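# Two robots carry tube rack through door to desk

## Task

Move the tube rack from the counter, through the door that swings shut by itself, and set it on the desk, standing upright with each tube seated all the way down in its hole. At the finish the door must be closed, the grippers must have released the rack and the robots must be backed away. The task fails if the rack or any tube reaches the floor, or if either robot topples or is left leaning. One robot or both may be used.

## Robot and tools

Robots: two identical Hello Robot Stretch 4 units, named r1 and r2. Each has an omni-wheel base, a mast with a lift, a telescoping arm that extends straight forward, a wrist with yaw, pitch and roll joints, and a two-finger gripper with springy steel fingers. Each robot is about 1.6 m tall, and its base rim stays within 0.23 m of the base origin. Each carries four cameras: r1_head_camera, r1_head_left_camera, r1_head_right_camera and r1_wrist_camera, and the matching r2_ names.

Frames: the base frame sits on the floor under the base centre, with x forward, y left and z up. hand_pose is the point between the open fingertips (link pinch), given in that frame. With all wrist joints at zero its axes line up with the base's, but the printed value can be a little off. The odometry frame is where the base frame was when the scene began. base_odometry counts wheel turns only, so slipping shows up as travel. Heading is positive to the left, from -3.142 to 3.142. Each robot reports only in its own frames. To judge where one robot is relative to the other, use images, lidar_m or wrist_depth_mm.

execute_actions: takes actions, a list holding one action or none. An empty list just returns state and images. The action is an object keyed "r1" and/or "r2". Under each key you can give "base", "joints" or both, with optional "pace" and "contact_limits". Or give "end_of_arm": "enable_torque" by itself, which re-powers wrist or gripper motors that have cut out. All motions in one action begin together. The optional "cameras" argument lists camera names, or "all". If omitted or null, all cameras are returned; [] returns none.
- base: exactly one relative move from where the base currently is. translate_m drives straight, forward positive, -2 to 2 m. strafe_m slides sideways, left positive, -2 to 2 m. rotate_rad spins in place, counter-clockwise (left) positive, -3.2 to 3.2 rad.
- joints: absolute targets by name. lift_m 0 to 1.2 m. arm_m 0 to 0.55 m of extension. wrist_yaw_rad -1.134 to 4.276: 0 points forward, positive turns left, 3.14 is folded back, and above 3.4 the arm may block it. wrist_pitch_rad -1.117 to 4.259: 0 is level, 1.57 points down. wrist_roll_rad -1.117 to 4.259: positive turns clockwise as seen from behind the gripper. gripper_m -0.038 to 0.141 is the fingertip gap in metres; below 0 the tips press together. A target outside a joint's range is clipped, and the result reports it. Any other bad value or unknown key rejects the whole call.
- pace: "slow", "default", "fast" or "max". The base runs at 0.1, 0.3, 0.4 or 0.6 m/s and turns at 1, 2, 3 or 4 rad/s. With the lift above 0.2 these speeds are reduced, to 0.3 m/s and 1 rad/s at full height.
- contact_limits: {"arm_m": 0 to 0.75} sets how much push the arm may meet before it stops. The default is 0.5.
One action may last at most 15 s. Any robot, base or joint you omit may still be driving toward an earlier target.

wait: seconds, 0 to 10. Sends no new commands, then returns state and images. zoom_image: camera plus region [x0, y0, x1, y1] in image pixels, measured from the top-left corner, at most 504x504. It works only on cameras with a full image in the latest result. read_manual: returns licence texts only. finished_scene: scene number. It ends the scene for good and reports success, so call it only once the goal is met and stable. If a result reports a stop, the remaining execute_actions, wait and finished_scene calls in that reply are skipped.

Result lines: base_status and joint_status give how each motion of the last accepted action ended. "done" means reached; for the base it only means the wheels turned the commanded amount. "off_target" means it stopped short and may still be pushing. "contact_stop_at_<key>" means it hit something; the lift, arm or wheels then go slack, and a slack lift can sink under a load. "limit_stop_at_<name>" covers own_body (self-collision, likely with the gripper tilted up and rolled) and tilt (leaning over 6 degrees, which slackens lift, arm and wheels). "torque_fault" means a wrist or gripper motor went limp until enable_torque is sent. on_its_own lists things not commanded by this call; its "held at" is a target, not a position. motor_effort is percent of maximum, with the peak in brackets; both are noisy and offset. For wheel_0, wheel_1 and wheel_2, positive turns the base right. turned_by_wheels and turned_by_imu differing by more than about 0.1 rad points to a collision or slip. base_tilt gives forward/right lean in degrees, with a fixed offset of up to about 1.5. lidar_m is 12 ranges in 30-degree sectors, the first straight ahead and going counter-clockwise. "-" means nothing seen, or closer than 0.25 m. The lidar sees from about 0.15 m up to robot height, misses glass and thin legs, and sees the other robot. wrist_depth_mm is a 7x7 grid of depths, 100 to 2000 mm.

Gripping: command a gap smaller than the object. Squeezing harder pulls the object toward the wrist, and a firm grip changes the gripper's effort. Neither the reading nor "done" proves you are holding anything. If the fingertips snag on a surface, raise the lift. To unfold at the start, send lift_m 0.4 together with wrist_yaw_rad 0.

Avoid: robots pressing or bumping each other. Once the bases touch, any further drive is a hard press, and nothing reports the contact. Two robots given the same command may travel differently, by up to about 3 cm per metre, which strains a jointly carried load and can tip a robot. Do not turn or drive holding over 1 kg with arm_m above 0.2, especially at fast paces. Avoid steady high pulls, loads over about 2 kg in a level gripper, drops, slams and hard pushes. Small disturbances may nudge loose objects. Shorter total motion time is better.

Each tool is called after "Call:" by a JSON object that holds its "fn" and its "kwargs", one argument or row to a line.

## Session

Call:
{"fn": "execute_actions", "kwargs": {
  "actions": [],
  "cameras": ["r1_head_left_camera","r1_head_right_camera","r1_wrist_camera","r2_head_left_camera","r2_head_right_camera","r2_wrist_camera"]
}}

Scene clock: 0.00 s.
r1.base_odometry: x=+0.000 y=+0.000 heading=+0.000 (m, m, rad; r1's odometry frame)
r1.turned_by_wheels: +0.000 (rad since the last result)
r1.turned_by_imu: +0.000 (rad since the last result)
r1.base_tilt: forward=-0.2 right=+0.6 (deg)
r1.lidar_m: 1.32 1.43 1.85 1.54 1.54 1.40 1.22 1.22 1.45 2.42 2.43 2.86
r1.base_status: not commanded
r1.joint_positions: lift_m=+0.155 arm_m=+0.000 wrist_yaw_rad=+3.055 wrist_pitch_rad=+0.001 wrist_roll_rad=-0.013 gripper_m=+0.057
r1.joint_status: not commanded
r1.motor_effort: lift_m=+21 arm_m=+0 wrist_yaw_rad=+4 wrist_pitch_rad=-10 wrist_roll_rad=+0 gripper_m=-5 wheel_0=+0 wheel_1=+0 wheel_2=+0 (%)
r1.hand_pose: x=-0.1085 y=+0.1121 z=+0.3326 quat_wxyz=(+0.043, -0.001, -0.007, +0.999) (m; r1's base frame)
r1.wrist_depth_mm: - 142 1336 1397 1499 1576 1537 / - 140 1281 1366 1537 1661 1537 / 110 144 246 1430 1537 1618 1537 / 143 163 1308 1397 1464 1661 1661 / 1205 1255 1308 1464 1464 1618 1499 / 1160 1160 200 1118 200 1060 1025 / 809 788 842 - 809 732 768
r2.base_odometry: x=+0.000 y=+0.000 heading=+0.000 (m, m, rad; r2's odometry frame)
r2.turned_by_wheels: +0.000 (rad since the last result)
r2.turned_by_imu: +0.000 (rad since the last result)
r2.base_tilt: forward=-0.2 right=+0.3 (deg)
r2.lidar_m: 2.18 1.14 1.16 1.42 1.67 1.69 2.20 1.32 2.82 2.56 2.28 2.33
r2.base_status: not commanded
r2.joint_positions: lift_m=+0.227 arm_m=-0.002 wrist_yaw_rad=+3.047 wrist_pitch_rad=+0.010 wrist_roll_rad=+0.006 gripper_m=+0.057
r2.joint_status: not commanded
r2.motor_effort: lift_m=+17 arm_m=-1 wrist_yaw_rad=-1 wrist_pitch_rad=-7 wrist_roll_rad=-1 gripper_m=-2 wheel_0=+0 wheel_1=+0 wheel_2=+1 (%)
r2.hand_pose: x=-0.1095 y=+0.1143 z=+0.4027 quat_wxyz=(+0.047, -0.005, +0.003, +0.999) (m; r2's base frame)
r2.wrist_depth_mm: 136 139 - - - 1618 1430 / 110 139 - - - 1661 1430 / 115 140 - - - 1618 1430 / 137 170 - - - 1618 1430 / - - - - - 1618 1430 / 1281 1499 195 1464 198 1430 1366 / 1025 946 991 110 991 917 976
pictures: r1_head_left_camera, r1_head_right_camera, r1_wrist_camera, r2_head_left_camera, r2_head_right_camera, r2_wrist_camera
Images, in order (width x height): r1_head_left_camera 420x672, r1_head_right_camera 420x672, r1_wrist_camera 616x392, r2_head_left_camera 420x672, r2_head_right_camera 420x672, r2_wrist_camera 616x392.

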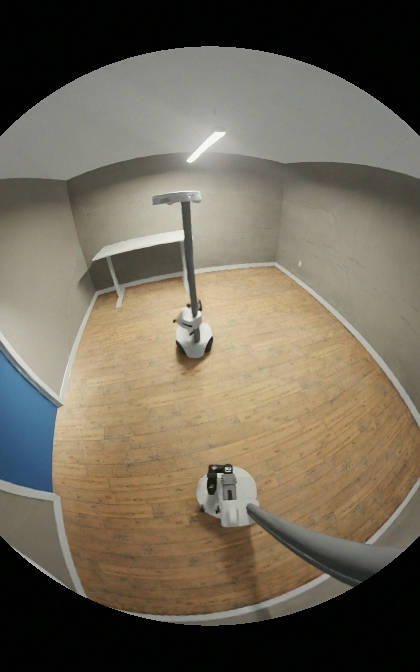

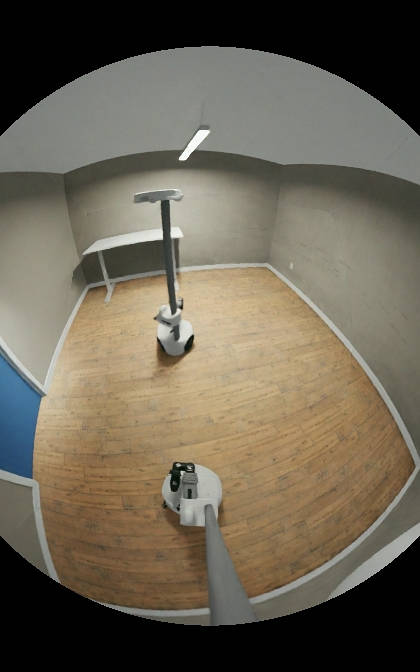

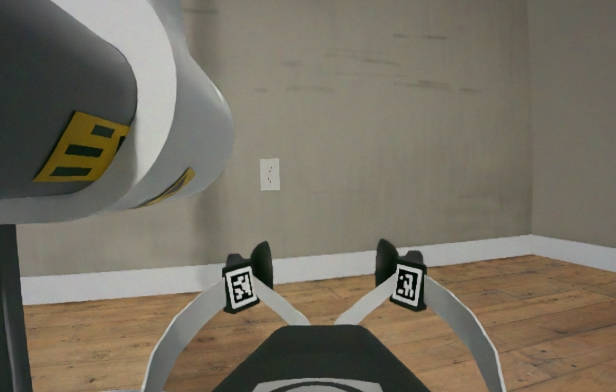

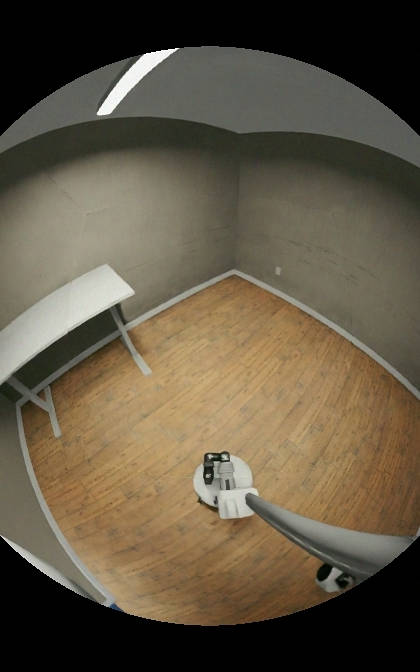

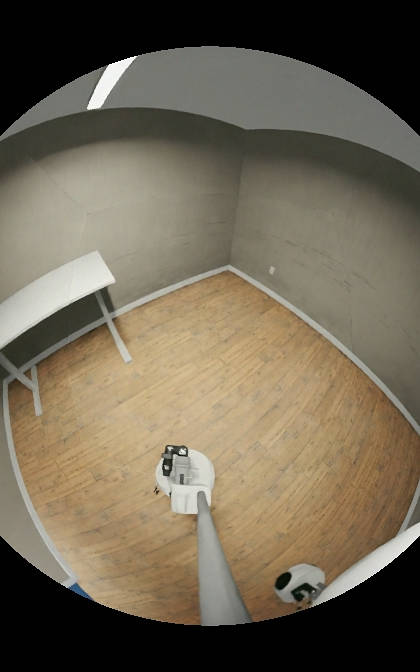

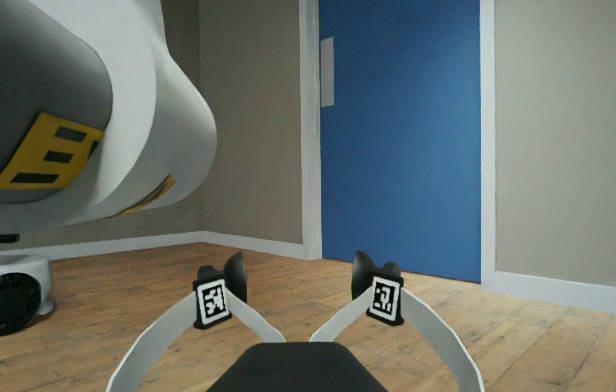

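Call:
{"fn": "execute_actions", "kwargs": {
  "actions": [
    {"r1":{"base":{"rotate_rad":1.83},"joints":{"lift_m":0.2,"wrist_yaw_rad":3.14}}}
  ],
  "cameras": ["r1_head_camera","r1_head_left_camera"]
}}

Scene clock: 3.53 s.
r1.base_odometry: x=+0.000 y=+0.000 heading=+1.829 (m, m, rad; r1's odometry frame)
r1.turned_by_wheels: +1.829 (rad since the last result)
r1.turned_by_imu: +1.811 (rad since the last result)
r1.base_tilt: forward=-0.2 right=+0.6 (deg)
r1.lidar_m: 1.52 1.60 1.24 1.21 1.27 1.77 2.44 2.56 3.57 1.34 2.15 1.67
r1.base_status: done
r1.joint_positions: lift_m=+0.200 arm_m=+0.000 wrist_yaw_rad=+3.140 wrist_pitch_rad=+0.001 wrist_roll_rad=-0.013 gripper_m=+0.057
r1.joint_status: all done
r1.motor_effort: lift_m=+25(26) arm_m=+0(0) wrist_yaw_rad=+3(6) wrist_pitch_rad=-9(8) wrist_roll_rad=+0(1) gripper_m=-4(2) wheel_0=-3(7) wheel_1=-3(8) wheel_2=-3(10) (%)
r1.hand_pose: x=-0.1170 y=+0.0880 z=+0.3775 quat_wxyz=(+0.001, -0.001, -0.007, +1.000) (m; r1's base frame)
r1.wrist_depth_mm: - 139 251 - - - 1756 / - 116 144 - - - 1808 / - 122 159 - - - 1863 / 144 143 - - - - 1756 / 235 - - - 1921 - 1708 / 229 1308 200 1229 200 1160 1160 / 228 878 931 - 904 831 842
r2.base_odometry: x=+0.000 y=+0.000 heading=+0.000 (m, m, rad; r2's odometry frame)
r2.turned_by_wheels: +0.000 (rad since the last result)
r2.turned_by_imu: +0.001 (rad since the last result)
r2.base_tilt: forward=-0.2 right=+0.3 (deg)
r2.lidar_m: 2.16 1.14 1.16 1.44 1.66 1.68 2.18 1.34 2.82 2.56 2.30 2.31
r2.base_status: not commanded
r2.joint_positions: lift_m=+0.227 arm_m=-0.002 wrist_yaw_rad=+3.047 wrist_pitch_rad=+0.010 wrist_roll_rad=+0.006 gripper_m=+0.057
r2.joint_status: not commanded
r2.motor_effort: lift_m=+17(17) arm_m=-1(1) wrist_yaw_rad=-2(1) wrist_pitch_rad=-7(8) wrist_roll_rad=+0(1) gripper_m=-2(5) wheel_0=+0(0) wheel_1=+0(1) wheel_2=+1(0) (%)
r2.hand_pose: x=-0.1095 y=+0.1143 z=+0.4027 quat_wxyz=(+0.047, -0.005, +0.003, +0.999) (m; r2's base frame)
r2.wrist_depth_mm: 136 139 - - - 1576 1366 / 109 139 - - - 1708 1397 / 115 140 - - - 1618 1430 / 137 171 - - - 1661 1397 / - - - - 1921 1618 1397 / 1281 1464 195 1464 198 1397 1366 / 1008 946 1025 110 991 917 976
pictures: r1_head_camera, r1_head_left_camera
Images, in order (width x height): r1_head_camera 420x560, r1_head_left_camera 420x672.

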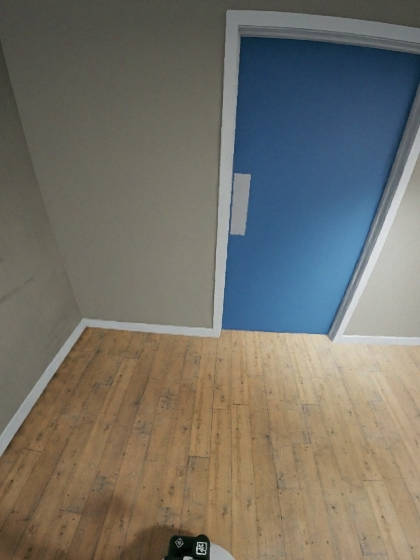

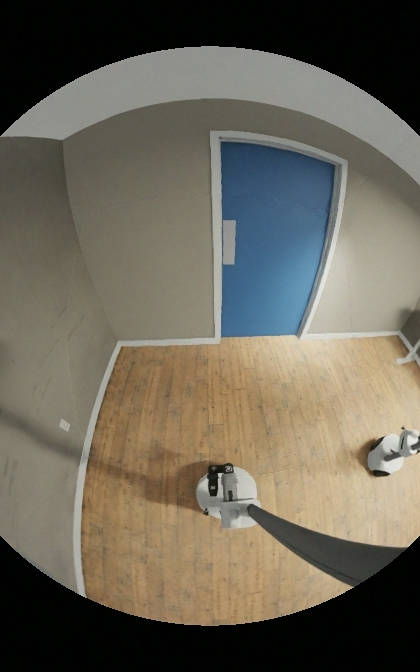

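Call:
{"fn": "execute_actions", "kwargs": {
  "actions": [
    {"r1":{"base":{"rotate_rad":-0.06}}}
  ],
  "cameras": []
}}

Call:
{"fn": "execute_actions", "kwargs": {
  "actions": [
    {"r1":{"base":{"translate_m":1.05},"pace":"fast"}}
  ],
  "cameras": []
}}

Call:
{"fn": "execute_actions", "kwargs": {
  "actions": [
    {"r1":{"base":{"strafe_m":-0.2}}}
  ],
  "cameras": ["r1_head_camera","r1_head_left_camera"]
}}

Scene clock: 8.00 s.
r1.base_odometry: x=+0.000 y=+0.000 heading=+1.770 (m, m, rad; r1's odometry frame)
r1.turned_by_wheels: -0.059 (rad since the last result)
r1.turned_by_imu: -0.060 (rad since the last result)
r1.base_tilt: forward=-0.2 right=+0.6 (deg)
r1.lidar_m: 1.54 1.59 1.29 1.20 1.25 1.67 2.44 2.53 3.35 1.32 2.32 1.71
r1.base_status: done
r1.joint_positions: lift_m=+0.200 arm_m=+0.000 wrist_yaw_rad=+3.140 wrist_pitch_rad=+0.001 wrist_roll_rad=-0.013 gripper_m=+0.057
r1.joint_status: not commanded
r1.motor_effort: lift_m=+25(25) arm_m=+0(0) wrist_yaw_rad=+4(4) wrist_pitch_rad=-10(9) wrist_roll_rad=-1(0) gripper_m=-2(3) wheel_0=+3(2) wheel_1=+4(4) wheel_2=+2(2) (%)
r1.hand_pose: x=-0.1170 y=+0.0880 z=+0.3775 quat_wxyz=(+0.001, -0.001, -0.007, +1.000) (m; r1's base frame)
r1.wrist_depth_mm: - 139 251 - - - 1661 / - 116 144 - - - 1661 / - 122 159 - - - 1661 / 144 143 - - - - 1661 / 236 - - - 1983 - 1618 / 230 1281 200 1255 200 1182 1160 / 228 878 946 - 904 809 854
r2.base_odometry: x=+0.000 y=+0.000 heading=+0.000 (m, m, rad; r2's odometry frame)
r2.turned_by_wheels: +0.000 (rad since the last result)
r2.turned_by_imu: +0.001 (rad since the last result)
r2.base_tilt: forward=-0.2 right=+0.3 (deg)
r2.lidar_m: 2.16 1.13 1.15 1.44 1.67 1.69 2.17 1.34 2.81 2.57 2.29 2.33
r2.base_status: not commanded
r2.joint_positions: lift_m=+0.227 arm_m=-0.002 wrist_yaw_rad=+3.047 wrist_pitch_rad=+0.010 wrist_roll_rad=+0.006 gripper_m=+0.057
r2.joint_status: not commanded
r2.motor_effort: lift_m=+17(17) arm_m=-1(1) wrist_yaw_rad=-2(0) wrist_pitch_rad=-8(7) wrist_roll_rad=+0(1) gripper_m=-2(3) wheel_0=+0(0) wheel_1=+0(0) wheel_2=+1(1) (%)
r2.hand_pose: x=-0.1095 y=+0.1143 z=+0.4027 quat_wxyz=(+0.047, -0.005, +0.003, +0.999) (m; r2's base frame)
r2.wrist_depth_mm: 136 139 - - - 1618 1397 / 109 139 - - - 1576 1397 / 115 140 - - - 1618 1430 / 137 171 - - - 1576 1464 / - - - - 1921 1618 1464 / 1255 1499 195 1464 197 1430 1430 / 1025 946 1008 110 991 917 960
pictures: none
No camera images: the call's "cameras" was empty. Leave "cameras" out to get every camera's image.

Scene clock: 11.90 s.
r1.base_odometry: x=-0.208 y=+1.029 heading=+1.770 (m, m, rad; r1's odometry frame)
r1.turned_by_wheels: +0.000 (rad since the last result)
r1.turned_by_imu: -0.005 (rad since the last result)
r1.base_tilt: forward=-0.2 right=+0.6 (deg)
r1.lidar_m: 0.47 0.49 0.68 1.25 1.31 1.73 3.56 3.61 1.70 2.46 0.89 0.61
r1.base_status: done
r1.joint_positions: lift_m=+0.200 arm_m=+0.000 wrist_yaw_rad=+3.140 wrist_pitch_rad=+0.001 wrist_roll_rad=-0.013 gripper_m=+0.057
r1.joint_status: not commanded
r1.motor_effort: lift_m=+25(25) arm_m=+0(0) wrist_yaw_rad=+4(3) wrist_pitch_rad=-8(8) wrist_roll_rad=+0(1) gripper_m=-3(4) wheel_0=-1(7) wheel_1=+0(7) wheel_2=+0(14) (%)
r1.hand_pose: x=-0.1170 y=+0.0880 z=+0.3775 quat_wxyz=(+0.001, -0.001, -0.007, +1.000) (m; r1's base frame)
r1.wrist_depth_mm: - 139 251 - - - 1661 / - 116 144 - - - 1661 / - 122 159 - - - 1756 / 144 143 - - - - 1808 / 235 - - - 1921 - 1618 / 230 1281 200 1229 200 1205 1138 / 227 866 931 - 904 831 866
r2.base_odometry: x=+0.000 y=+0.000 heading=+0.000 (m, m, rad; r2's odometry frame)
r2.turned_by_wheels: +0.000 (rad since the last result)
r2.turned_by_imu: +0.001 (rad since the last result)
r2.base_tilt: forward=-0.2 right=+0.4 (deg)
r2.lidar_m: 2.18 1.12 1.14 1.43 1.66 1.69 1.67 2.80 2.80 2.56 2.30 2.31
r2.base_status: not commanded
r2.joint_positions: lift_m=+0.227 arm_m=-0.002 wrist_yaw_rad=+3.047 wrist_pitch_rad=+0.010 wrist_roll_rad=+0.006 gripper_m=+0.057
r2.joint_status: not commanded
r2.motor_effort: lift_m=+17(17) arm_m=-1(1) wrist_yaw_rad=-1(1) wrist_pitch_rad=-8(7) wrist_roll_rad=-1(0) gripper_m=-4(3) wheel_0=+0(0) wheel_1=-1(1) wheel_2=+1(1) (%)
r2.hand_pose: x=-0.1095 y=+0.1143 z=+0.4027 quat_wxyz=(+0.047, -0.005, +0.003, +0.999) (m; r2's base frame)
r2.wrist_depth_mm: 136 139 - - - 1576 1430 / 109 139 - - - 1618 1430 / 115 140 1808 - - 1618 1397 / 137 171 - - - 1708 1430 / - - 1808 - - 1618 1430 / 1464 1464 194 1464 198 1397 1366 / 1042 976 1008 110 991 917 976
pictures: none
No camera images: the call's "cameras" was empty. Leave "cameras" out to get every camera's image.

Scene clock: 13.83 s.
r1.base_odometry: x=-0.012 y=+1.069 heading=+1.770 (m, m, rad; r1's odometry frame)
r1.turned_by_wheels: +0.000 (rad since the last result)
r1.turned_by_imu: -0.001 (rad since the last result)
r1.base_tilt: forward=-0.1 right=+0.6 (deg)
r1.lidar_m: 0.59 0.54 0.71 1.44 1.49 2.01 3.56 1.64 1.53 2.49 0.89 0.61
r1.base_status: done
r1.joint_positions: lift_m=+0.200 arm_m=+0.000 wrist_yaw_rad=+3.140 wrist_pitch_rad=+0.001 wrist_roll_rad=-0.013 gripper_m=+0.057
r1.joint_status: not commanded
r1.motor_effort: lift_m=+25(25) arm_m=+0(0) wrist_yaw_rad=+4(4) wrist_pitch_rad=-7(9) wrist_roll_rad=+1(0) gripper_m=-4(2) wheel_0=+0(9) wheel_1=+1(9) wheel_2=+0(5) (%)
r1.hand_pose: x=-0.1170 y=+0.0880 z=+0.3775 quat_wxyz=(+0.001, -0.001, -0.007, +1.000) (m; r1's base frame)
r1.wrist_depth_mm: - 139 250 - - - 1921 / - 116 144 - - - 1983 / - 122 159 - - - - / 144 144 - - - - - / 236 - - - 1921 - 1808 / 231 1281 200 1255 200 1182 1138 / 228 878 931 - 904 831 854
r2.base_odometry: x=+0.000 y=+0.000 heading=+0.000 (m, m, rad; r2's odometry frame)
r2.turned_by_wheels: +0.000 (rad since the last result)
r2.turned_by_imu: +0.001 (rad since the last result)
r2.base_tilt: forward=-0.1 right=+0.3 (deg)
r2.lidar_m: 2.16 1.13 1.14 1.42 1.68 1.69 1.52 2.79 2.80 2.58 2.30 2.32
r2.base_status: not commanded
r2.joint_positions: lift_m=+0.227 arm_m=-0.002 wrist_yaw_rad=+3.047 wrist_pitch_rad=+0.010 wrist_roll_rad=+0.006 gripper_m=+0.057
r2.joint_status: not commanded
r2.motor_effort: lift_m=+17(17) arm_m=-1(1) wrist_yaw_rad=-1(3) wrist_pitch_rad=-7(7) wrist_roll_rad=+0(0) gripper_m=-8(4) wheel_0=+0(0) wheel_1=-1(1) wheel_2=+1(1) (%)
r2.hand_pose: x=-0.1095 y=+0.1143 z=+0.4027 quat_wxyz=(+0.047, -0.005, +0.003, +0.999) (m; r2's base frame)
r2.wrist_depth_mm: 136 139 - - - 1661 1430 / 110 139 - - - 1618 1366 / 114 140 1708 - - 1661 1430 / 137 170 - - - 1618 1464 / - - - - 1921 1661 1464 / 1499 1464 195 1464 198 1430 1366 / 1025 960 991 110 991 931 976
pictures: r1_head_camera, r1_head_left_camera
Images, in order (width x height): r1_head_camera 420x560, r1_head_left_camera 420x672.

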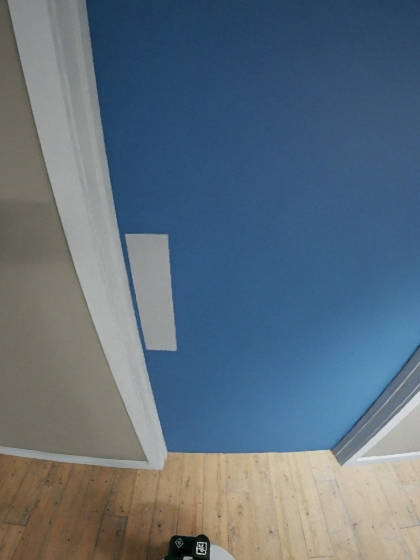

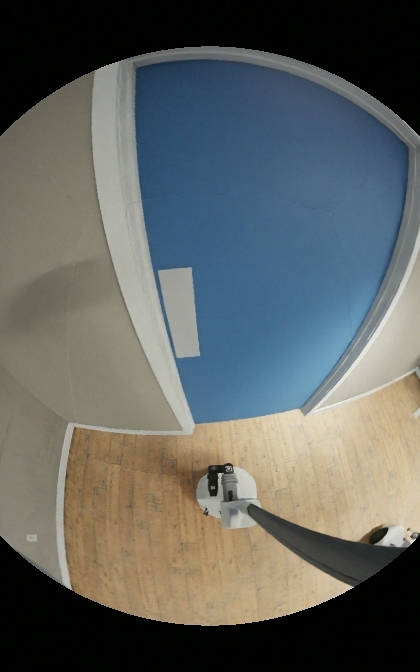

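Call:
{"fn": "execute_actions", "kwargs": {
  "actions": [
    {"r1":{"base":{"translate_m":0.2}}}
  ],
  "cameras": []
}}

Call:
{"fn": "execute_actions", "kwargs": {
  "actions": [
    {"r1":{"joints":{"arm_m":0.55},"contact_limits":{"arm_m":0.75},"pace":"slow"}}
  ],
  "cameras": ["r1_head_camera"]
}}

Scene clock: 17.63 s.
r1.base_odometry: x=-0.052 y=+1.265 heading=+1.771 (m, m, rad; r1's odometry frame)
r1.turned_by_wheels: +0.000 (rad since the last result)
r1.turned_by_imu: -0.002 (rad since the last result)
r1.base_tilt: forward=-0.2 right=+0.6 (deg)
r1.lidar_m: 0.38 0.38 0.41 1.06 1.52 2.02 3.76 1.68 1.69 1.56 0.62 0.40
r1.base_status: done
r1.joint_positions: lift_m=+0.200 arm_m=+0.000 wrist_yaw_rad=+3.140 wrist_pitch_rad=+0.001 wrist_roll_rad=-0.013 gripper_m=+0.057
r1.joint_status: not commanded
r1.motor_effort: lift_m=+25(25) arm_m=+0(0) wrist_yaw_rad=+3(5) wrist_pitch_rad=-8(8) wrist_roll_rad=+0(0) gripper_m=-4(6) wheel_0=+1(5) wheel_1=+2(6) wheel_2=+0(8) (%)
r1.hand_pose: x=-0.1170 y=+0.0880 z=+0.3775 quat_wxyz=(+0.001, -0.001, -0.007, +1.000) (m; r1's base frame)
r1.wrist_depth_mm: - 139 250 - - - 1921 / - 116 144 - - - - / - 122 159 - - - - / 144 143 - - - - - / 235 - - - 1863 - 1863 / 231 1281 200 1255 201 1182 1160 / 228 878 946 - 904 831 866
r2.base_odometry: x=+0.000 y=+0.000 heading=+0.000 (m, m, rad; r2's odometry frame)
r2.turned_by_wheels: +0.000 (rad since the last result)
r2.turned_by_imu: +0.001 (rad since the last result)
r2.base_tilt: forward=-0.1 right=+0.3 (deg)
r2.lidar_m: 2.16 1.13 1.15 1.45 1.67 1.68 1.66 2.80 2.80 2.57 2.29 2.32
r2.base_status: not commanded
r2.joint_positions: lift_m=+0.227 arm_m=-0.002 wrist_yaw_rad=+3.047 wrist_pitch_rad=+0.010 wrist_roll_rad=+0.006 gripper_m=+0.057
r2.joint_status: not commanded
r2.motor_effort: lift_m=+17(17) arm_m=-1(0) wrist_yaw_rad=-4(0) wrist_pitch_rad=-7(7) wrist_roll_rad=-1(0) gripper_m=-3(1) wheel_0=+0(0) wheel_1=+0(0) wheel_2=+1(1) (%)
r2.hand_pose: x=-0.1095 y=+0.1143 z=+0.4027 quat_wxyz=(+0.047, -0.005, +0.003, +0.999) (m; r2's base frame)
r2.wrist_depth_mm: 136 139 - - - 1618 1397 / 110 139 - - - 1576 1430 / 115 140 - - - 1618 1430 / 137 170 - - - 1661 1430 / - - - 1863 1921 1618 1430 / 1499 1464 194 1499 197 1430 1366 / 1008 931 1008 110 991 917 976
pictures: none
No camera images: the call's "cameras" was empty. Leave "cameras" out to get every camera's image.

Scene clock: 24.40 s.
r1.base_odometry: x=-0.052 y=+1.264 heading=+1.771 (m, m, rad; r1's odometry frame)
r1.turned_by_wheels: +0.000 (rad since the last result)
r1.turned_by_imu: -0.002 (rad since the last result)
r1.base_tilt: forward=-0.2 right=+0.6 (deg)
r1.lidar_m: 0.67 0.36 0.41 1.07 1.50 2.03 3.77 1.69 1.67 1.57 0.74 0.66
r1.base_status: not commanded
r1.joint_positions: lift_m=+0.200 arm_m=+0.547 wrist_yaw_rad=+3.140 wrist_pitch_rad=+0.002 wrist_roll_rad=-0.013 gripper_m=+0.057
r1.joint_status: all done
r1.motor_effort: lift_m=+25(25) arm_m=+17(22) wrist_yaw_rad=+6(63) wrist_pitch_rad=-9(10) wrist_roll_rad=+0(1) gripper_m=-5(2) wheel_0=+10(12) wheel_1=+8(11) wheel_2=-11(14) (%)
r1.contact_limits: arm_m 0.75
r1.hand_pose: x=+0.4295 y=+0.0880 z=+0.3774 quat_wxyz=(+0.001, -0.001, -0.007, +1.000) (m; r1's base frame)
r1.wrist_depth_mm: - 115 - - - - 244 / - 116 - - - - 245 / 107 118 241 - - - 246 / 119 - 732 - - - 248 / 1863 - 1808 - 1808 1661 250 / 1255 1308 200 634 200 283 253 / 904 866 488 - 878 281 253
r2.base_odometry: x=+0.000 y=+0.000 heading=+0.000 (m, m, rad; r2's odometry frame)
r2.turned_by_wheels: +0.000 (rad since the last result)
r2.turned_by_imu: +0.003 (rad since the last result)
r2.base_tilt: forward=-0.3 right=+0.3 (deg)
r2.lidar_m: 2.14 1.13 1.14 1.45 1.67 1.67 1.66 2.80 2.82 2.58 2.31 2.33
r2.base_status: not commanded
r2.joint_positions: lift_m=+0.227 arm_m=-0.002 wrist_yaw_rad=+3.047 wrist_pitch_rad=+0.010 wrist_roll_rad=+0.006 gripper_m=+0.057
r2.joint_status: not commanded
r2.motor_effort: lift_m=+17(17) arm_m=-1(1) wrist_yaw_rad=-1(3) wrist_pitch_rad=-7(7) wrist_roll_rad=+0(1) gripper_m=+1(2) wheel_0=+0(0) wheel_1=-1(0) wheel_2=+1(1) (%)
r2.hand_pose: x=-0.1095 y=+0.1143 z=+0.4027 quat_wxyz=(+0.047, -0.005, +0.003, +0.999) (m; r2's base frame)
r2.wrist_depth_mm: 136 139 - - - 1618 1430 / 109 139 - - - 1618 1397 / 115 140 - - - 1618 1430 / 137 170 - - - 1618 1430 / - - - 1756 - 1618 1464 / 1464 1464 195 1464 198 1430 1397 / 1008 946 1008 110 1008 917 976
pictures: r1_head_camera
Images, in order (width x height): r1_head_camera 420x560.

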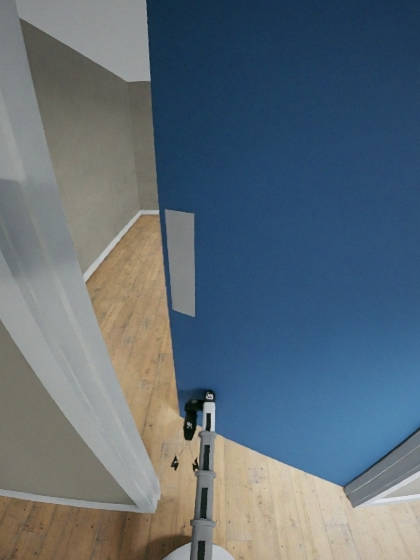

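Call:
{"fn": "execute_actions", "kwargs": {
  "actions": [
    {"r1":{"base":{"strafe_m":-0.1},"pace":"slow"}}
  ],
  "cameras": []
}}

Call:
{"fn": "execute_actions", "kwargs": {
  "actions": [
    {"r1":{"base":{"translate_m":0.3},"pace":"slow"}}
  ],
  "cameras": ["r1_head_camera","r1_head_left_camera"]
}}

Scene clock: 27.93 s.
r1.base_odometry: x=+0.046 y=+1.284 heading=+1.775 (m, m, rad; r1's odometry frame)
r1.turned_by_wheels: +0.004 (rad since the last result)
r1.turned_by_imu: +0.006 (rad since the last result)
r1.base_tilt: forward=-0.2 right=+0.6 (deg)
r1.lidar_m: 0.66 0.44 0.43 1.12 1.62 2.16 3.77 1.60 1.63 1.53 0.70 0.65
r1.base_status: done
r1.joint_positions: lift_m=+0.200 arm_m=+0.547 wrist_yaw_rad=+3.140 wrist_pitch_rad=+0.002 wrist_roll_rad=-0.013 gripper_m=+0.057
r1.joint_status: not commanded
r1.motor_effort: lift_m=+24(24) arm_m=+17(17) wrist_yaw_rad=+5(6) wrist_pitch_rad=-10(9) wrist_roll_rad=-2(1) gripper_m=-6(4) wheel_0=+33(33) wheel_1=+14(15) wheel_2=+4(14) (%)
r1.hand_pose: x=+0.4296 y=+0.0880 z=+0.3774 quat_wxyz=(+0.001, -0.001, -0.007, +1.000) (m; r1's base frame)
r1.wrist_depth_mm: - 115 - - - - - / - 116 - - - - - / 107 119 242 - - - - / 119 - 723 - - - - / 1921 - 1708 - 1921 - 1921 / 1255 1255 200 621 201 1160 1138 / 904 878 488 - 891 831 842
r2.base_odometry: x=+0.000 y=+0.000 heading=+0.000 (m, m, rad; r2's odometry frame)
r2.turned_by_wheels: +0.000 (rad since the last result)
r2.turned_by_imu: +0.001 (rad since the last result)
r2.base_tilt: forward=-0.2 right=+0.5 (deg)
r2.lidar_m: 2.20 1.13 1.15 1.42 1.67 1.67 1.56 2.79 2.79 2.55 2.30 2.32
r2.base_status: not commanded
r2.joint_positions: lift_m=+0.227 arm_m=-0.002 wrist_yaw_rad=+3.047 wrist_pitch_rad=+0.010 wrist_roll_rad=+0.006 gripper_m=+0.057
r2.joint_status: not commanded
r2.motor_effort: lift_m=+17(17) arm_m=-1(1) wrist_yaw_rad=-2(2) wrist_pitch_rad=-7(8) wrist_roll_rad=-1(1) gripper_m=-5(3) wheel_0=+0(0) wheel_1=-1(1) wheel_2=+1(1) (%)
r2.hand_pose: x=-0.1095 y=+0.1143 z=+0.4027 quat_wxyz=(+0.047, -0.005, +0.003, +0.999) (m; r2's base frame)
r2.wrist_depth_mm: 136 139 - - - 1618 1397 / 109 139 - - - 1618 1430 / 115 140 - - - 1661 1430 / 137 170 - - - 1661 1430 / - - - 1756 - 1661 1464 / 1464 1464 195 1430 198 1430 1397 / 1008 946 1008 110 1008 917 976
pictures: none
No camera images: the call's "cameras" was empty. Leave "cameras" out to get every camera's image.

Scene clock: 32.20 s.
r1.base_odometry: x=-0.016 y=+1.577 heading=+1.777 (m, m, rad; r1's odometry frame)
r1.turned_by_wheels: +0.003 (rad since the last result)
r1.turned_by_imu: +0.004 (rad since the last result)
r1.base_tilt: forward=-0.2 right=+0.6 (deg)
r1.lidar_m: 0.59 2.29 0.31 0.30 1.62 2.19 4.11 1.84 2.49 0.64 0.52 0.52
r1.base_status: done
r1.joint_positions: lift_m=+0.200 arm_m=+0.547 wrist_yaw_rad=+3.139 wrist_pitch_rad=+0.002 wrist_roll_rad=-0.013 gripper_m=+0.057
r1.joint_status: not commanded
r1.motor_effort: lift_m=+25(24) arm_m=+14(17) wrist_yaw_rad=+5(6) wrist_pitch_rad=-9(9) wrist_roll_rad=+1(0) gripper_m=-5(1) wheel_0=+20(30) wheel_1=+12(15) wheel_2=+0(15) (%)
r1.hand_pose: x=+0.4300 y=+0.0880 z=+0.3774 quat_wxyz=(+0.001, -0.001, -0.007, +1.000) (m; r1's base frame)
r1.wrist_depth_mm: - 115 - - - 530 484 / - 115 - - - 530 492 / 107 118 241 - - 549 488 / 118 - 741 - - 549 496 / - - 1756 - 1863 554 500 / 1255 1255 200 627 200 512 504 / 904 866 488 - 878 508 504
r2.base_odometry: x=+0.000 y=+0.000 heading=+0.000 (m, m, rad; r2's odometry frame)
r2.turned_by_wheels: +0.000 (rad since the last result)
r2.turned_by_imu: +0.002 (rad since the last result)
r2.base_tilt: forward=-0.2 right=+0.4 (deg)
r2.lidar_m: 2.17 1.13 1.16 1.45 1.66 1.69 1.81 2.79 2.80 2.56 2.30 2.33
r2.base_status: not commanded
r2.joint_positions: lift_m=+0.227 arm_m=-0.002 wrist_yaw_rad=+3.047 wrist_pitch_rad=+0.010 wrist_roll_rad=+0.006 gripper_m=+0.057
r2.joint_status: not commanded
r2.motor_effort: lift_m=+17(17) arm_m=-1(0) wrist_yaw_rad=-2(0) wrist_pitch_rad=-7(6) wrist_roll_rad=-1(1) gripper_m=-4(5) wheel_0=+0(0) wheel_1=+0(0) wheel_2=+1(1) (%)
r2.hand_pose: x=-0.1095 y=+0.1143 z=+0.4027 quat_wxyz=(+0.047, -0.005, +0.003, +0.999) (m; r2's base frame)
r2.wrist_depth_mm: 136 138 - - - 1618 1430 / 109 139 - - - 1661 1397 / 114 140 - - - 1661 1430 / 137 170 - - - 1661 1430 / - - - - - 1661 1499 / 1499 1464 194 1464 197 1464 1336 / 1008 960 1008 110 991 931 976
pictures: r1_head_camera, r1_head_left_camera
Images, in order (width x height): r1_head_camera 420x560, r1_head_left_camera 420x672.

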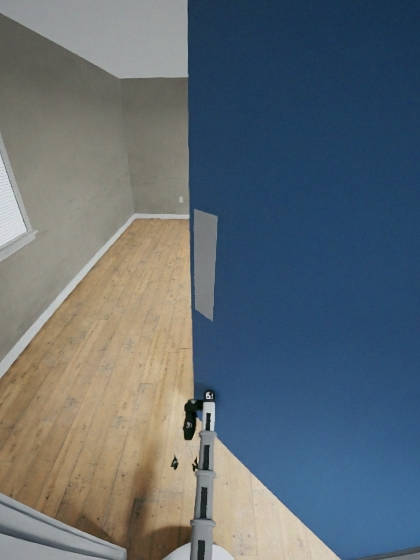

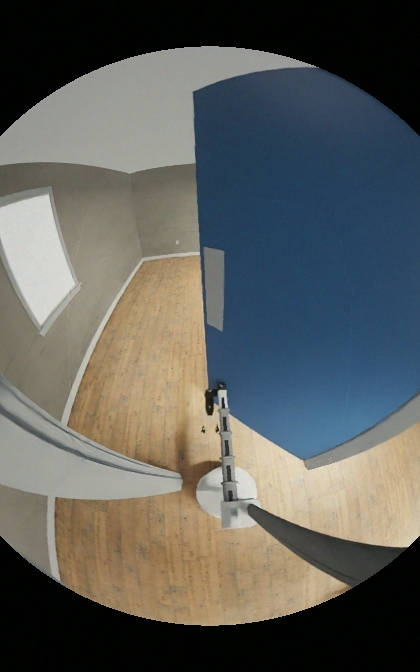

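Call:
{"fn": "execute_actions", "kwargs": {
  "actions": [
    {"r1":{"base":{"strafe_m":-0.15},"pace":"slow"}}
  ],
  "cameras": []
}}

Call:
{"fn": "execute_actions", "kwargs": {
  "actions": [
    {"r1":{"base":{"translate_m":0.3},"joints":{"arm_m":0.27},"pace":"slow"}}
  ],
  "cameras": ["r1_head_left_camera"]
}}

Call:
{"fn": "execute_actions", "kwargs": {
  "actions": [
    {"r1":{"base":{"translate_m":0.3},"joints":{"arm_m":0.0},"pace":"slow"}}
  ],
  "cameras": ["r1_head_left_camera"]
}}

Scene clock: 38.13 s.
r1.base_odometry: x=-0.064 y=+1.421 heading=+2.408 (m, m, rad; r1's odometry frame)
r1.turned_by_wheels: +0.630 (rad since the last result)
r1.turned_by_imu: +0.624 (rad since the last result)
r1.base_tilt: forward=-0.1 right=+0.6 (deg)
r1.lidar_m: 0.28 0.29 0.91 1.59 2.32 3.81 1.75 2.55 0.76 0.40 0.33 0.32
r1.base_status: strafe_m contact_stop (by the wheels' count: +0.120 of -0.150)
r1.joint_positions: lift_m=+0.200 arm_m=+0.550 wrist_yaw_rad=+3.150 wrist_pitch_rad=+0.001 wrist_roll_rad=-0.013 gripper_m=+0.057
r1.joint_status: not commanded
r1.on_its_own: the wheels are slack since a contact_stop; wrist_yaw_rad is at rest, and its effort (-25) is outside its rest range (-13 to +13)
r1.motor_effort: lift_m=+24(24) arm_m=+1(14) wrist_yaw_rad=-25(34) wrist_pitch_rad=-8(7) wrist_roll_rad=+1(1) gripper_m=+0(4) wheel_0=+0(34) wheel_1=+0(10) wheel_2=+0(12) (%)
r1.hand_pose: x=+0.4315 y=+0.0849 z=+0.3775 quat_wxyz=(-0.004, -0.001, -0.007, +1.000) (m; r1's base frame)
r1.wrist_depth_mm: - 114 - 230 207 180 - / - 115 723 234 209 182 166 / 107 118 231 235 211 182 167 / 119 - 732 238 212 185 169 / 178 - 1708 235 214 186 170 / 179 1255 195 187 182 187 171 / 179 831 484 - 208 177 -
r2.base_odometry: x=+0.000 y=+0.000 heading=+0.000 (m, m, rad; r2's odometry frame)
r2.turned_by_wheels: +0.000 (rad since the last result)
r2.turned_by_imu: +0.002 (rad since the last result)
r2.base_tilt: forward=-0.2 right=+0.4 (deg)
r2.lidar_m: 2.16 1.14 1.15 1.43 1.66 1.69 1.74 2.80 2.79 2.55 2.29 2.33
r2.base_status: not commanded
r2.joint_positions: lift_m=+0.227 arm_m=-0.002 wrist_yaw_rad=+3.047 wrist_pitch_rad=+0.010 wrist_roll_rad=+0.006 gripper_m=+0.057
r2.joint_status: not commanded
r2.motor_effort: lift_m=+17(17) arm_m=-1(1) wrist_yaw_rad=+0(1) wrist_pitch_rad=-7(7) wrist_roll_rad=-1(0) gripper_m=-3(5) wheel_0=+0(0) wheel_1=+0(0) wheel_2=+0(1) (%)
r2.hand_pose: x=-0.1095 y=+0.1143 z=+0.4027 quat_wxyz=(+0.047, -0.005, +0.003, +0.999) (m; r2's base frame)
r2.wrist_depth_mm: 136 139 - - - 1618 1397 / 109 139 - - - 1661 1397 / 115 140 - - - 1661 1464 / 137 170 - - - 1661 1430 / - - - 1921 - 1618 1430 / 1464 1464 195 1464 198 1430 1336 / 1008 960 991 110 1008 931 976
pictures: none
No camera images: the call's "cameras" was empty. Leave "cameras" out to get every camera's image.

not run: a stop came earlier in this reply.

not run: a stop came earlier in this reply.

Call:
{"fn": "execute_actions", "kwargs": {
  "actions": [],
  "cameras": ["r1_head_left_camera","r1_head_right_camera"]
}}

Scene clock: 39.43 s.
r1.base_odometry: x=-0.064 y=+1.421 heading=+2.408 (m, m, rad; r1's odometry frame)
r1.turned_by_wheels: +0.000 (rad since the last result)
r1.turned_by_imu: -0.001 (rad since the last result)
r1.base_tilt: forward=-0.2 right=+0.6 (deg)
r1.lidar_m: 0.31 0.26 0.91 1.58 2.32 3.81 1.75 2.57 0.76 0.41 0.33 0.32
r1.base_status: strafe_m contact_stop (by the wheels' count: +0.120 of -0.150)
r1.joint_positions: lift_m=+0.200 arm_m=+0.550 wrist_yaw_rad=+3.150 wrist_pitch_rad=+0.001 wrist_roll_rad=-0.013 gripper_m=+0.057
r1.joint_status: not commanded
r1.on_its_own: the wheels are slack since a contact_stop; wrist_yaw_rad is at rest, and its effort (-26) is outside its rest range (-13 to +13)
r1.motor_effort: lift_m=+25(24) arm_m=+1(14) wrist_yaw_rad=-26(34) wrist_pitch_rad=-10(7) wrist_roll_rad=+0(1) gripper_m=-2(4) wheel_0=+0(34) wheel_1=+0(10) wheel_2=+0(12) (%)
r1.hand_pose: x=+0.4315 y=+0.0849 z=+0.3775 quat_wxyz=(-0.004, -0.001, -0.007, +1.000) (m; r1's base frame)
r1.wrist_depth_mm: - 115 - 231 207 180 - / - 115 707 235 209 181 166 / 107 117 230 236 211 182 168 / 119 - 715 238 213 185 169 / 179 - 1808 235 214 186 170 / 179 1308 196 188 183 187 171 / 178 820 492 - 209 177 -
r2.base_odometry: x=+0.000 y=+0.000 heading=+0.000 (m, m, rad; r2's odometry frame)
r2.turned_by_wheels: +0.000 (rad since the last result)
r2.turned_by_imu: +0.000 (rad since the last result)
r2.base_tilt: forward=-0.1 right=+0.4 (deg)
r2.lidar_m: 2.18 1.12 1.15 1.43 1.67 1.70 1.76 2.78 2.81 2.55 2.31 2.34
r2.base_status: not commanded
r2.joint_positions: lift_m=+0.227 arm_m=-0.002 wrist_yaw_rad=+3.047 wrist_pitch_rad=+0.010 wrist_roll_rad=+0.006 gripper_m=+0.057
r2.joint_status: not commanded
r2.motor_effort: lift_m=+17(17) arm_m=-1(1) wrist_yaw_rad=+0(1) wrist_pitch_rad=-7(7) wrist_roll_rad=-1(0) gripper_m=-2(5) wheel_0=+0(0) wheel_1=+0(0) wheel_2=+1(1) (%)
r2.hand_pose: x=-0.1095 y=+0.1143 z=+0.4027 quat_wxyz=(+0.047, -0.005, +0.003, +0.999) (m; r2's base frame)
r2.wrist_depth_mm: 136 139 - - - 1661 1430 / 109 140 - - - 1661 1464 / 115 140 - - - 1618 1430 / 137 170 - - - 1661 1397 / - - - 1921 - 1661 1464 / 1499 1430 195 1464 198 1430 1397 / 1025 917 1025 110 1025 946 976
pictures: r1_head_left_camera, r1_head_right_camera
Images, in order (width x height): r1_head_left_camera 420x672, r1_head_right_camera 420x672.

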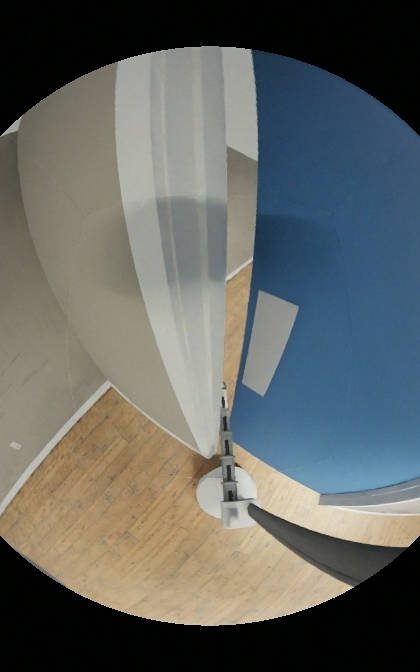

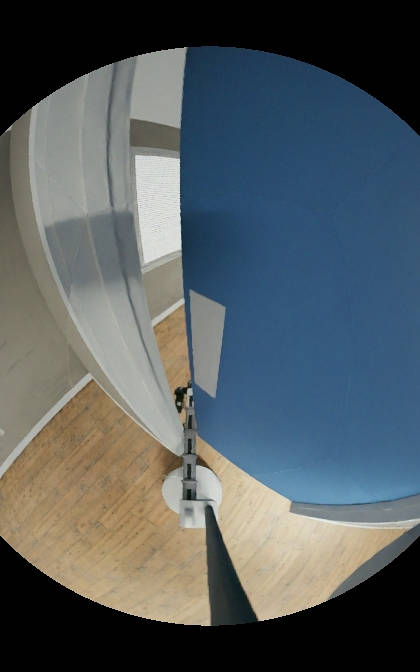

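Call:
{"fn": "execute_actions", "kwargs": {
  "actions": [
    {"r1":{"base":{"rotate_rad":-0.62},"pace":"slow"}}
  ],
  "cameras": ["r1_head_left_camera","r1_head_right_camera"]
}}

Scene clock: 41.57 s.
r1.base_odometry: x=-0.068 y=+1.414 heading=+2.373 (m, m, rad; r1's odometry frame)
r1.turned_by_wheels: -0.035 (rad since the last result)
r1.turned_by_imu: -0.021 (rad since the last result)
r1.base_tilt: forward=-0.2 right=+0.6 (deg)
r1.lidar_m: 0.30 0.28 0.82 1.58 2.28 3.82 1.75 2.61 0.77 0.42 0.34 0.33
r1.base_status: rotate_rad contact_stop (by the wheels' count: -0.035 of -0.620)
r1.joint_positions: lift_m=+0.200 arm_m=+0.550 wrist_yaw_rad=+3.147 wrist_pitch_rad=+0.001 wrist_roll_rad=-0.013 gripper_m=+0.057
r1.joint_status: not commanded
r1.on_its_own: the wheels are slack since a contact_stop; wrist_yaw_rad is at rest, and its effort (-15) is outside its rest range (-13 to +13)
r1.motor_effort: lift_m=+24(24) arm_m=+2(2) wrist_yaw_rad=-15(27) wrist_pitch_rad=-9(7) wrist_roll_rad=+0(1) gripper_m=-2(0) wheel_0=+0(35) wheel_1=+0(14) wheel_2=+0(27) (%)
r1.hand_pose: x=+0.4316 y=+0.0859 z=+0.3775 quat_wxyz=(-0.003, -0.001, -0.007, +1.000) (m; r1's base frame)
r1.wrist_depth_mm: - 115 - 236 213 185 - / - 115 707 238 214 186 172 / 105 117 233 239 216 189 174 / 118 - 715 242 219 190 174 / 179 - 1756 239 216 191 175 / 179 1255 191 192 185 189 177 / 178 820 488 - 213 185 -
r2.base_odometry: x=+0.000 y=+0.000 heading=+0.000 (m, m, rad; r2's odometry frame)
r2.turned_by_wheels: +0.000 (rad since the last result)
r2.turned_by_imu: +0.001 (rad since the last result)
r2.base_tilt: forward=-0.2 right=+0.2 (deg)
r2.lidar_m: 2.17 1.13 1.15 1.41 1.67 1.68 1.77 2.79 2.80 2.57 2.31 2.33
r2.base_status: not commanded
r2.joint_positions: lift_m=+0.227 arm_m=-0.002 wrist_yaw_rad=+3.047 wrist_pitch_rad=+0.010 wrist_roll_rad=+0.006 gripper_m=+0.057
r2.joint_status: not commanded
r2.motor_effort: lift_m=+17(17) arm_m=-1(0) wrist_yaw_rad=-2(2) wrist_pitch_rad=-7(7) wrist_roll_rad=+0(1) gripper_m=-1(3) wheel_0=+0(0) wheel_1=+0(1) wheel_2=+1(1) (%)
r2.hand_pose: x=-0.1095 y=+0.1143 z=+0.4027 quat_wxyz=(+0.047, -0.005, +0.003, +0.999) (m; r2's base frame)
r2.wrist_depth_mm: 136 139 - - - 1618 1397 / 109 139 - - - 1576 1397 / 115 140 - - - 1618 1464 / 137 170 - - - 1618 1430 / - - - 1983 - 1618 1430 / 1499 1499 194 1430 197 1430 1397 / 1025 946 1008 110 991 917 976
pictures: r1_head_left_camera, r1_head_right_camera
Images, in order (width x height): r1_head_left_camera 420x672, r1_head_right_camera 420x672.

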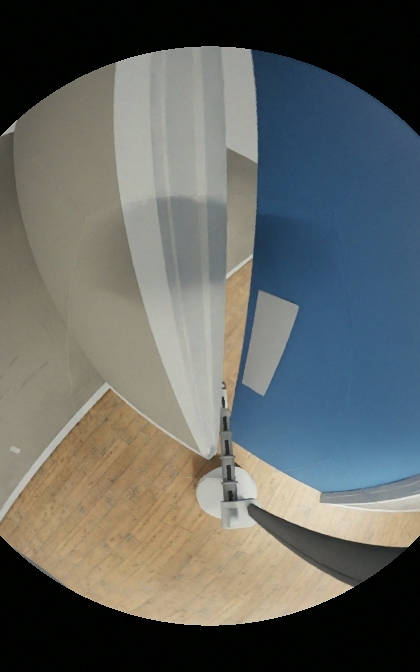

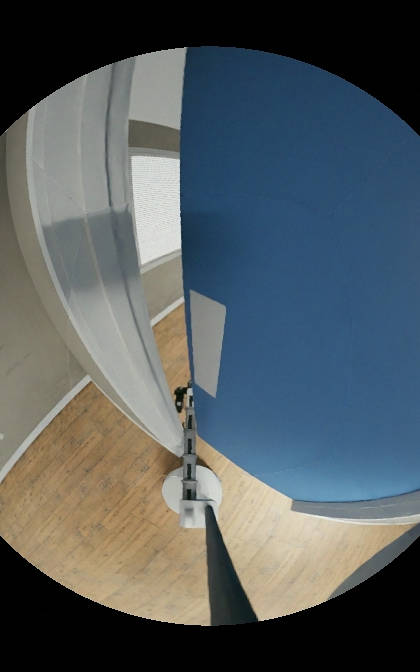

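Call:
{"fn": "execute_actions", "kwargs": {
  "actions": []
}}

Scene clock: 47.30 s.
r1.base_odometry: x=-0.068 y=+1.414 heading=+2.373 (m, m, rad; r1's odometry frame)
r1.turned_by_wheels: +0.000 (rad since the last result)
r1.turned_by_imu: -0.001 (rad since the last result)
r1.base_tilt: forward=-0.1 right=+0.6 (deg)
r1.lidar_m: 0.31 0.27 0.80 1.58 2.25 3.82 1.77 2.59 0.76 0.43 0.34 0.31
r1.base_status: rotate_rad contact_stop (by the wheels' count: -0.035 of -0.620)
r1.joint_positions: lift_m=+0.200 arm_m=+0.550 wrist_yaw_rad=+3.147 wrist_pitch_rad=+0.001 wrist_roll_rad=-0.013 gripper_m=+0.057
r1.joint_status: not commanded
r1.on_its_own: the wheels are slack since a contact_stop; wrist_yaw_rad is at rest, and its effort (-16) is outside its rest range (-13 to +13)
r1.motor_effort: lift_m=+24(24) arm_m=+2(2) wrist_yaw_rad=-16(27) wrist_pitch_rad=-7(7) wrist_roll_rad=+2(1) gripper_m=+0(0) wheel_0=+0(35) wheel_1=+0(14) wheel_2=+0(27) (%)
r1.hand_pose: x=+0.4316 y=+0.0859 z=+0.3775 quat_wxyz=(-0.003, -0.001, -0.007, +1.000) (m; r1's base frame)
r1.wrist_depth_mm: - 115 - 237 211 185 - / - 115 715 237 214 187 173 / 105 117 233 240 216 190 174 / 118 - 723 242 218 191 174 / 179 - 1756 238 216 191 175 / 179 1255 192 192 185 189 177 / 178 842 484 - 214 185 -
r2.base_odometry: x=+0.000 y=+0.000 heading=+0.000 (m, m, rad; r2's odometry frame)
r2.turned_by_wheels: +0.000 (rad since the last result)
r2.turned_by_imu: +0.001 (rad since the last result)
r2.base_tilt: forward=-0.2 right=+0.3 (deg)
r2.lidar_m: 2.16 1.14 1.16 1.44 1.67 1.66 1.76 2.78 2.82 2.55 2.31 2.34
r2.base_status: not commanded
r2.joint_positions: lift_m=+0.227 arm_m=-0.002 wrist_yaw_rad=+3.047 wrist_pitch_rad=+0.010 wrist_roll_rad=+0.006 gripper_m=+0.057
r2.joint_status: not commanded
r2.motor_effort: lift_m=+17(17) arm_m=+0(0) wrist_yaw_rad=-3(2) wrist_pitch_rad=-7(7) wrist_roll_rad=-1(1) gripper_m=-4(3) wheel_0=+0(0) wheel_1=+0(1) wheel_2=+1(1) (%)
r2.hand_pose: x=-0.1095 y=+0.1143 z=+0.4027 quat_wxyz=(+0.047, -0.005, +0.003, +0.999) (m; r2's base frame)
r2.wrist_depth_mm: 136 139 - - - 1618 1397 / 110 139 - - - 1661 1397 / 114 140 - - - 1618 1430 / 137 171 - - - 1618 1430 / - - - 1983 - 1661 1397 / 1430 1499 194 1464 197 1430 1397 / 1008 960 1008 110 1008 917 960
pictures: r1_head_camera, r1_head_left_camera, r1_head_right_camera, r1_wrist_camera, r2_head_camera, r2_head_left_camera, r2_head_right_camera, r2_wrist_camera
Images, in order (width x height): r1_head_camera 420x560, r1_head_left_camera 420x672, r1_head_right_camera 420x672, r1_wrist_camera 616x392, r2_head_camera 420x560, r2_head_left_camera 420x672, r2_head_right_camera 420x672, r2_wrist_camera 616x392.

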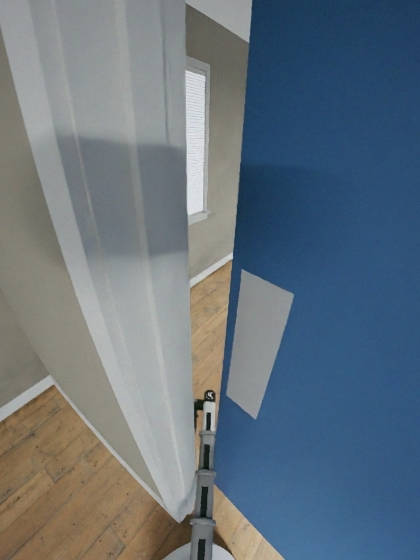

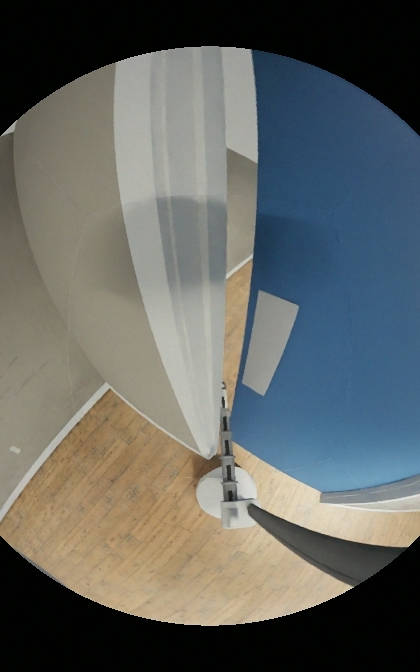

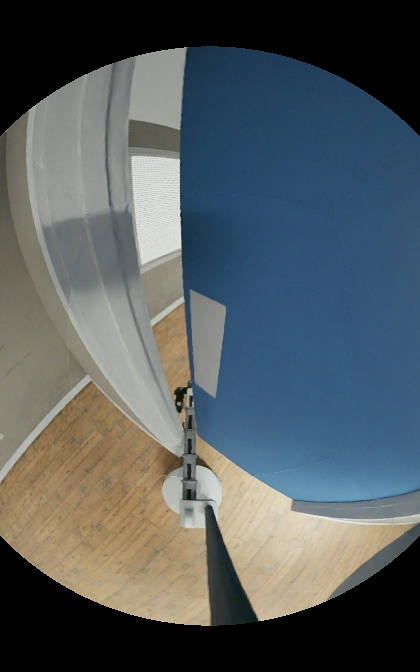

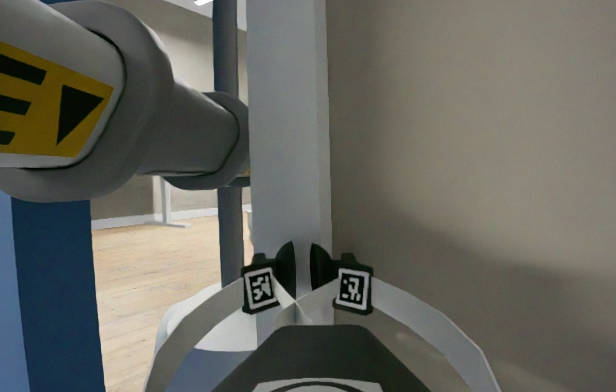

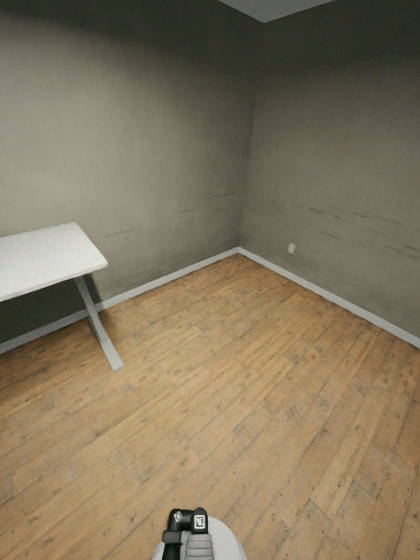

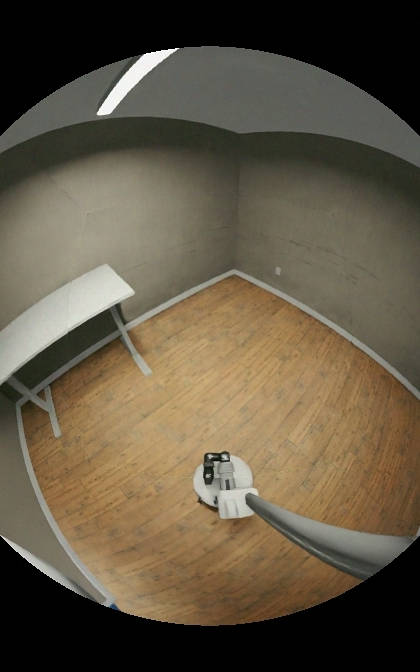

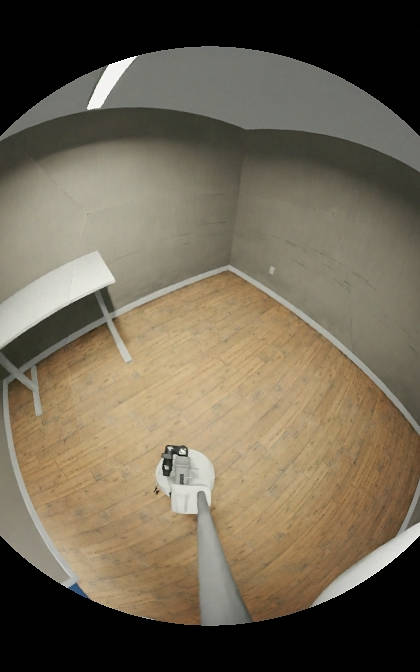

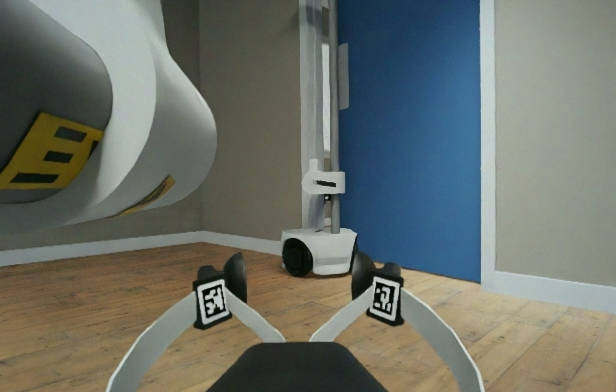

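Call:
{"fn": "execute_actions", "kwargs": {
  "actions": [
    {"r1":{"joints":{"lift_m":0.5},"pace":"slow"}}
  ],
  "cameras": []
}}

Call:
{"fn": "execute_actions", "kwargs": {
  "actions": [
    {"r1":{"joints":{"wrist_pitch_rad":1.57,"gripper_m":0.0}}}
  ],
  "cameras": []
}}

Call:
{"fn": "execute_actions", "kwargs": {
  "actions": [
    {"r1":{"joints":{"wrist_yaw_rad":1.57}}}
  ],
  "cameras": ["r1_head_camera","r1_head_right_camera"]
}}

Scene clock: 51.37 s.
r1.base_odometry: x=-0.068 y=+1.414 heading=+2.374 (m, m, rad; r1's odometry frame)
r1.turned_by_wheels: +0.001 (rad since the last result)
r1.turned_by_imu: +0.000 (rad since the last result)
r1.base_tilt: forward=-0.1 right=+0.6 (deg)
r1.lidar_m: 0.31 0.27 0.83 1.57 2.27 3.81 1.75 2.62 0.77 0.44 0.34 0.34
r1.base_status: not commanded
r1.joint_positions: lift_m=+0.210 arm_m=+0.550 wrist_yaw_rad=+3.145 wrist_pitch_rad=+0.010 wrist_roll_rad=-0.013 gripper_m=+0.057
r1.joint_status: lift_m contact_stop (moved +0.010 of +0.300)
r1.on_its_own: the wheels are slack since a contact_stop; lift_m is slack since a contact_stop (your +0.500 is given up); wrist_pitch_rad is at rest, and its effort (-33) is outside its rest range (-23 to +23)
r1.motor_effort: lift_m=+21(43) arm_m=+2(2) wrist_yaw_rad=-11(14) wrist_pitch_rad=-33(33) wrist_roll_rad=+1(1) gripper_m=-1(1) wheel_0=+0(0) wheel_1=+0(0) wheel_2=+0(0) (%)
r1.hand_pose: x=+0.4317 y=+0.0864 z=+0.3850 quat_wxyz=(-0.002, -0.005, -0.007, +1.000) (m; r1's base frame)
r1.wrist_depth_mm: - 114 723 234 210 182 - / - 115 266 235 213 186 170 / 111 118 242 238 215 187 172 / 120 - 723 241 218 189 174 / 178 - 1756 237 218 190 176 / 178 1281 191 191 186 189 176 / 179 820 488 - 213 184 -
r2.base_odometry: x=+0.000 y=+0.000 heading=+0.000 (m, m, rad; r2's odometry frame)
r2.turned_by_wheels: +0.000 (rad since the last result)
r2.turned_by_imu: +0.001 (rad since the last result)
r2.base_tilt: forward=-0.2 right=+0.3 (deg)
r2.lidar_m: 2.17 1.14 1.16 1.43 1.66 1.69 1.75 2.78 2.81 2.53 2.30 2.32
r2.base_status: not commanded
r2.joint_positions: lift_m=+0.227 arm_m=-0.002 wrist_yaw_rad=+3.047 wrist_pitch_rad=+0.010 wrist_roll_rad=+0.006 gripper_m=+0.057
r2.joint_status: not commanded
r2.motor_effort: lift_m=+17(17) arm_m=-1(1) wrist_yaw_rad=-1(0) wrist_pitch_rad=-7(7) wrist_roll_rad=+0(0) gripper_m=-4(1) wheel_0=+0(0) wheel_1=+0(1) wheel_2=+1(1) (%)
r2.hand_pose: x=-0.1095 y=+0.1143 z=+0.4027 quat_wxyz=(+0.047, -0.005, +0.003, +0.999) (m; r2's base frame)
r2.wrist_depth_mm: 136 139 - - - 1661 1397 / 109 140 - - - 1576 1430 / 115 140 - - - 1661 1430 / 137 170 - - - 1661 1464 / - - - 1921 - 1661 1464 / 1499 1464 195 1464 197 1397 1397 / 1008 946 1008 110 976 917 960
pictures: none
No camera images: the call's "cameras" was empty. Leave "cameras" out to get every camera's image.

not run: a stop came earlier in this reply.

not run: a stop came earlier in this reply.


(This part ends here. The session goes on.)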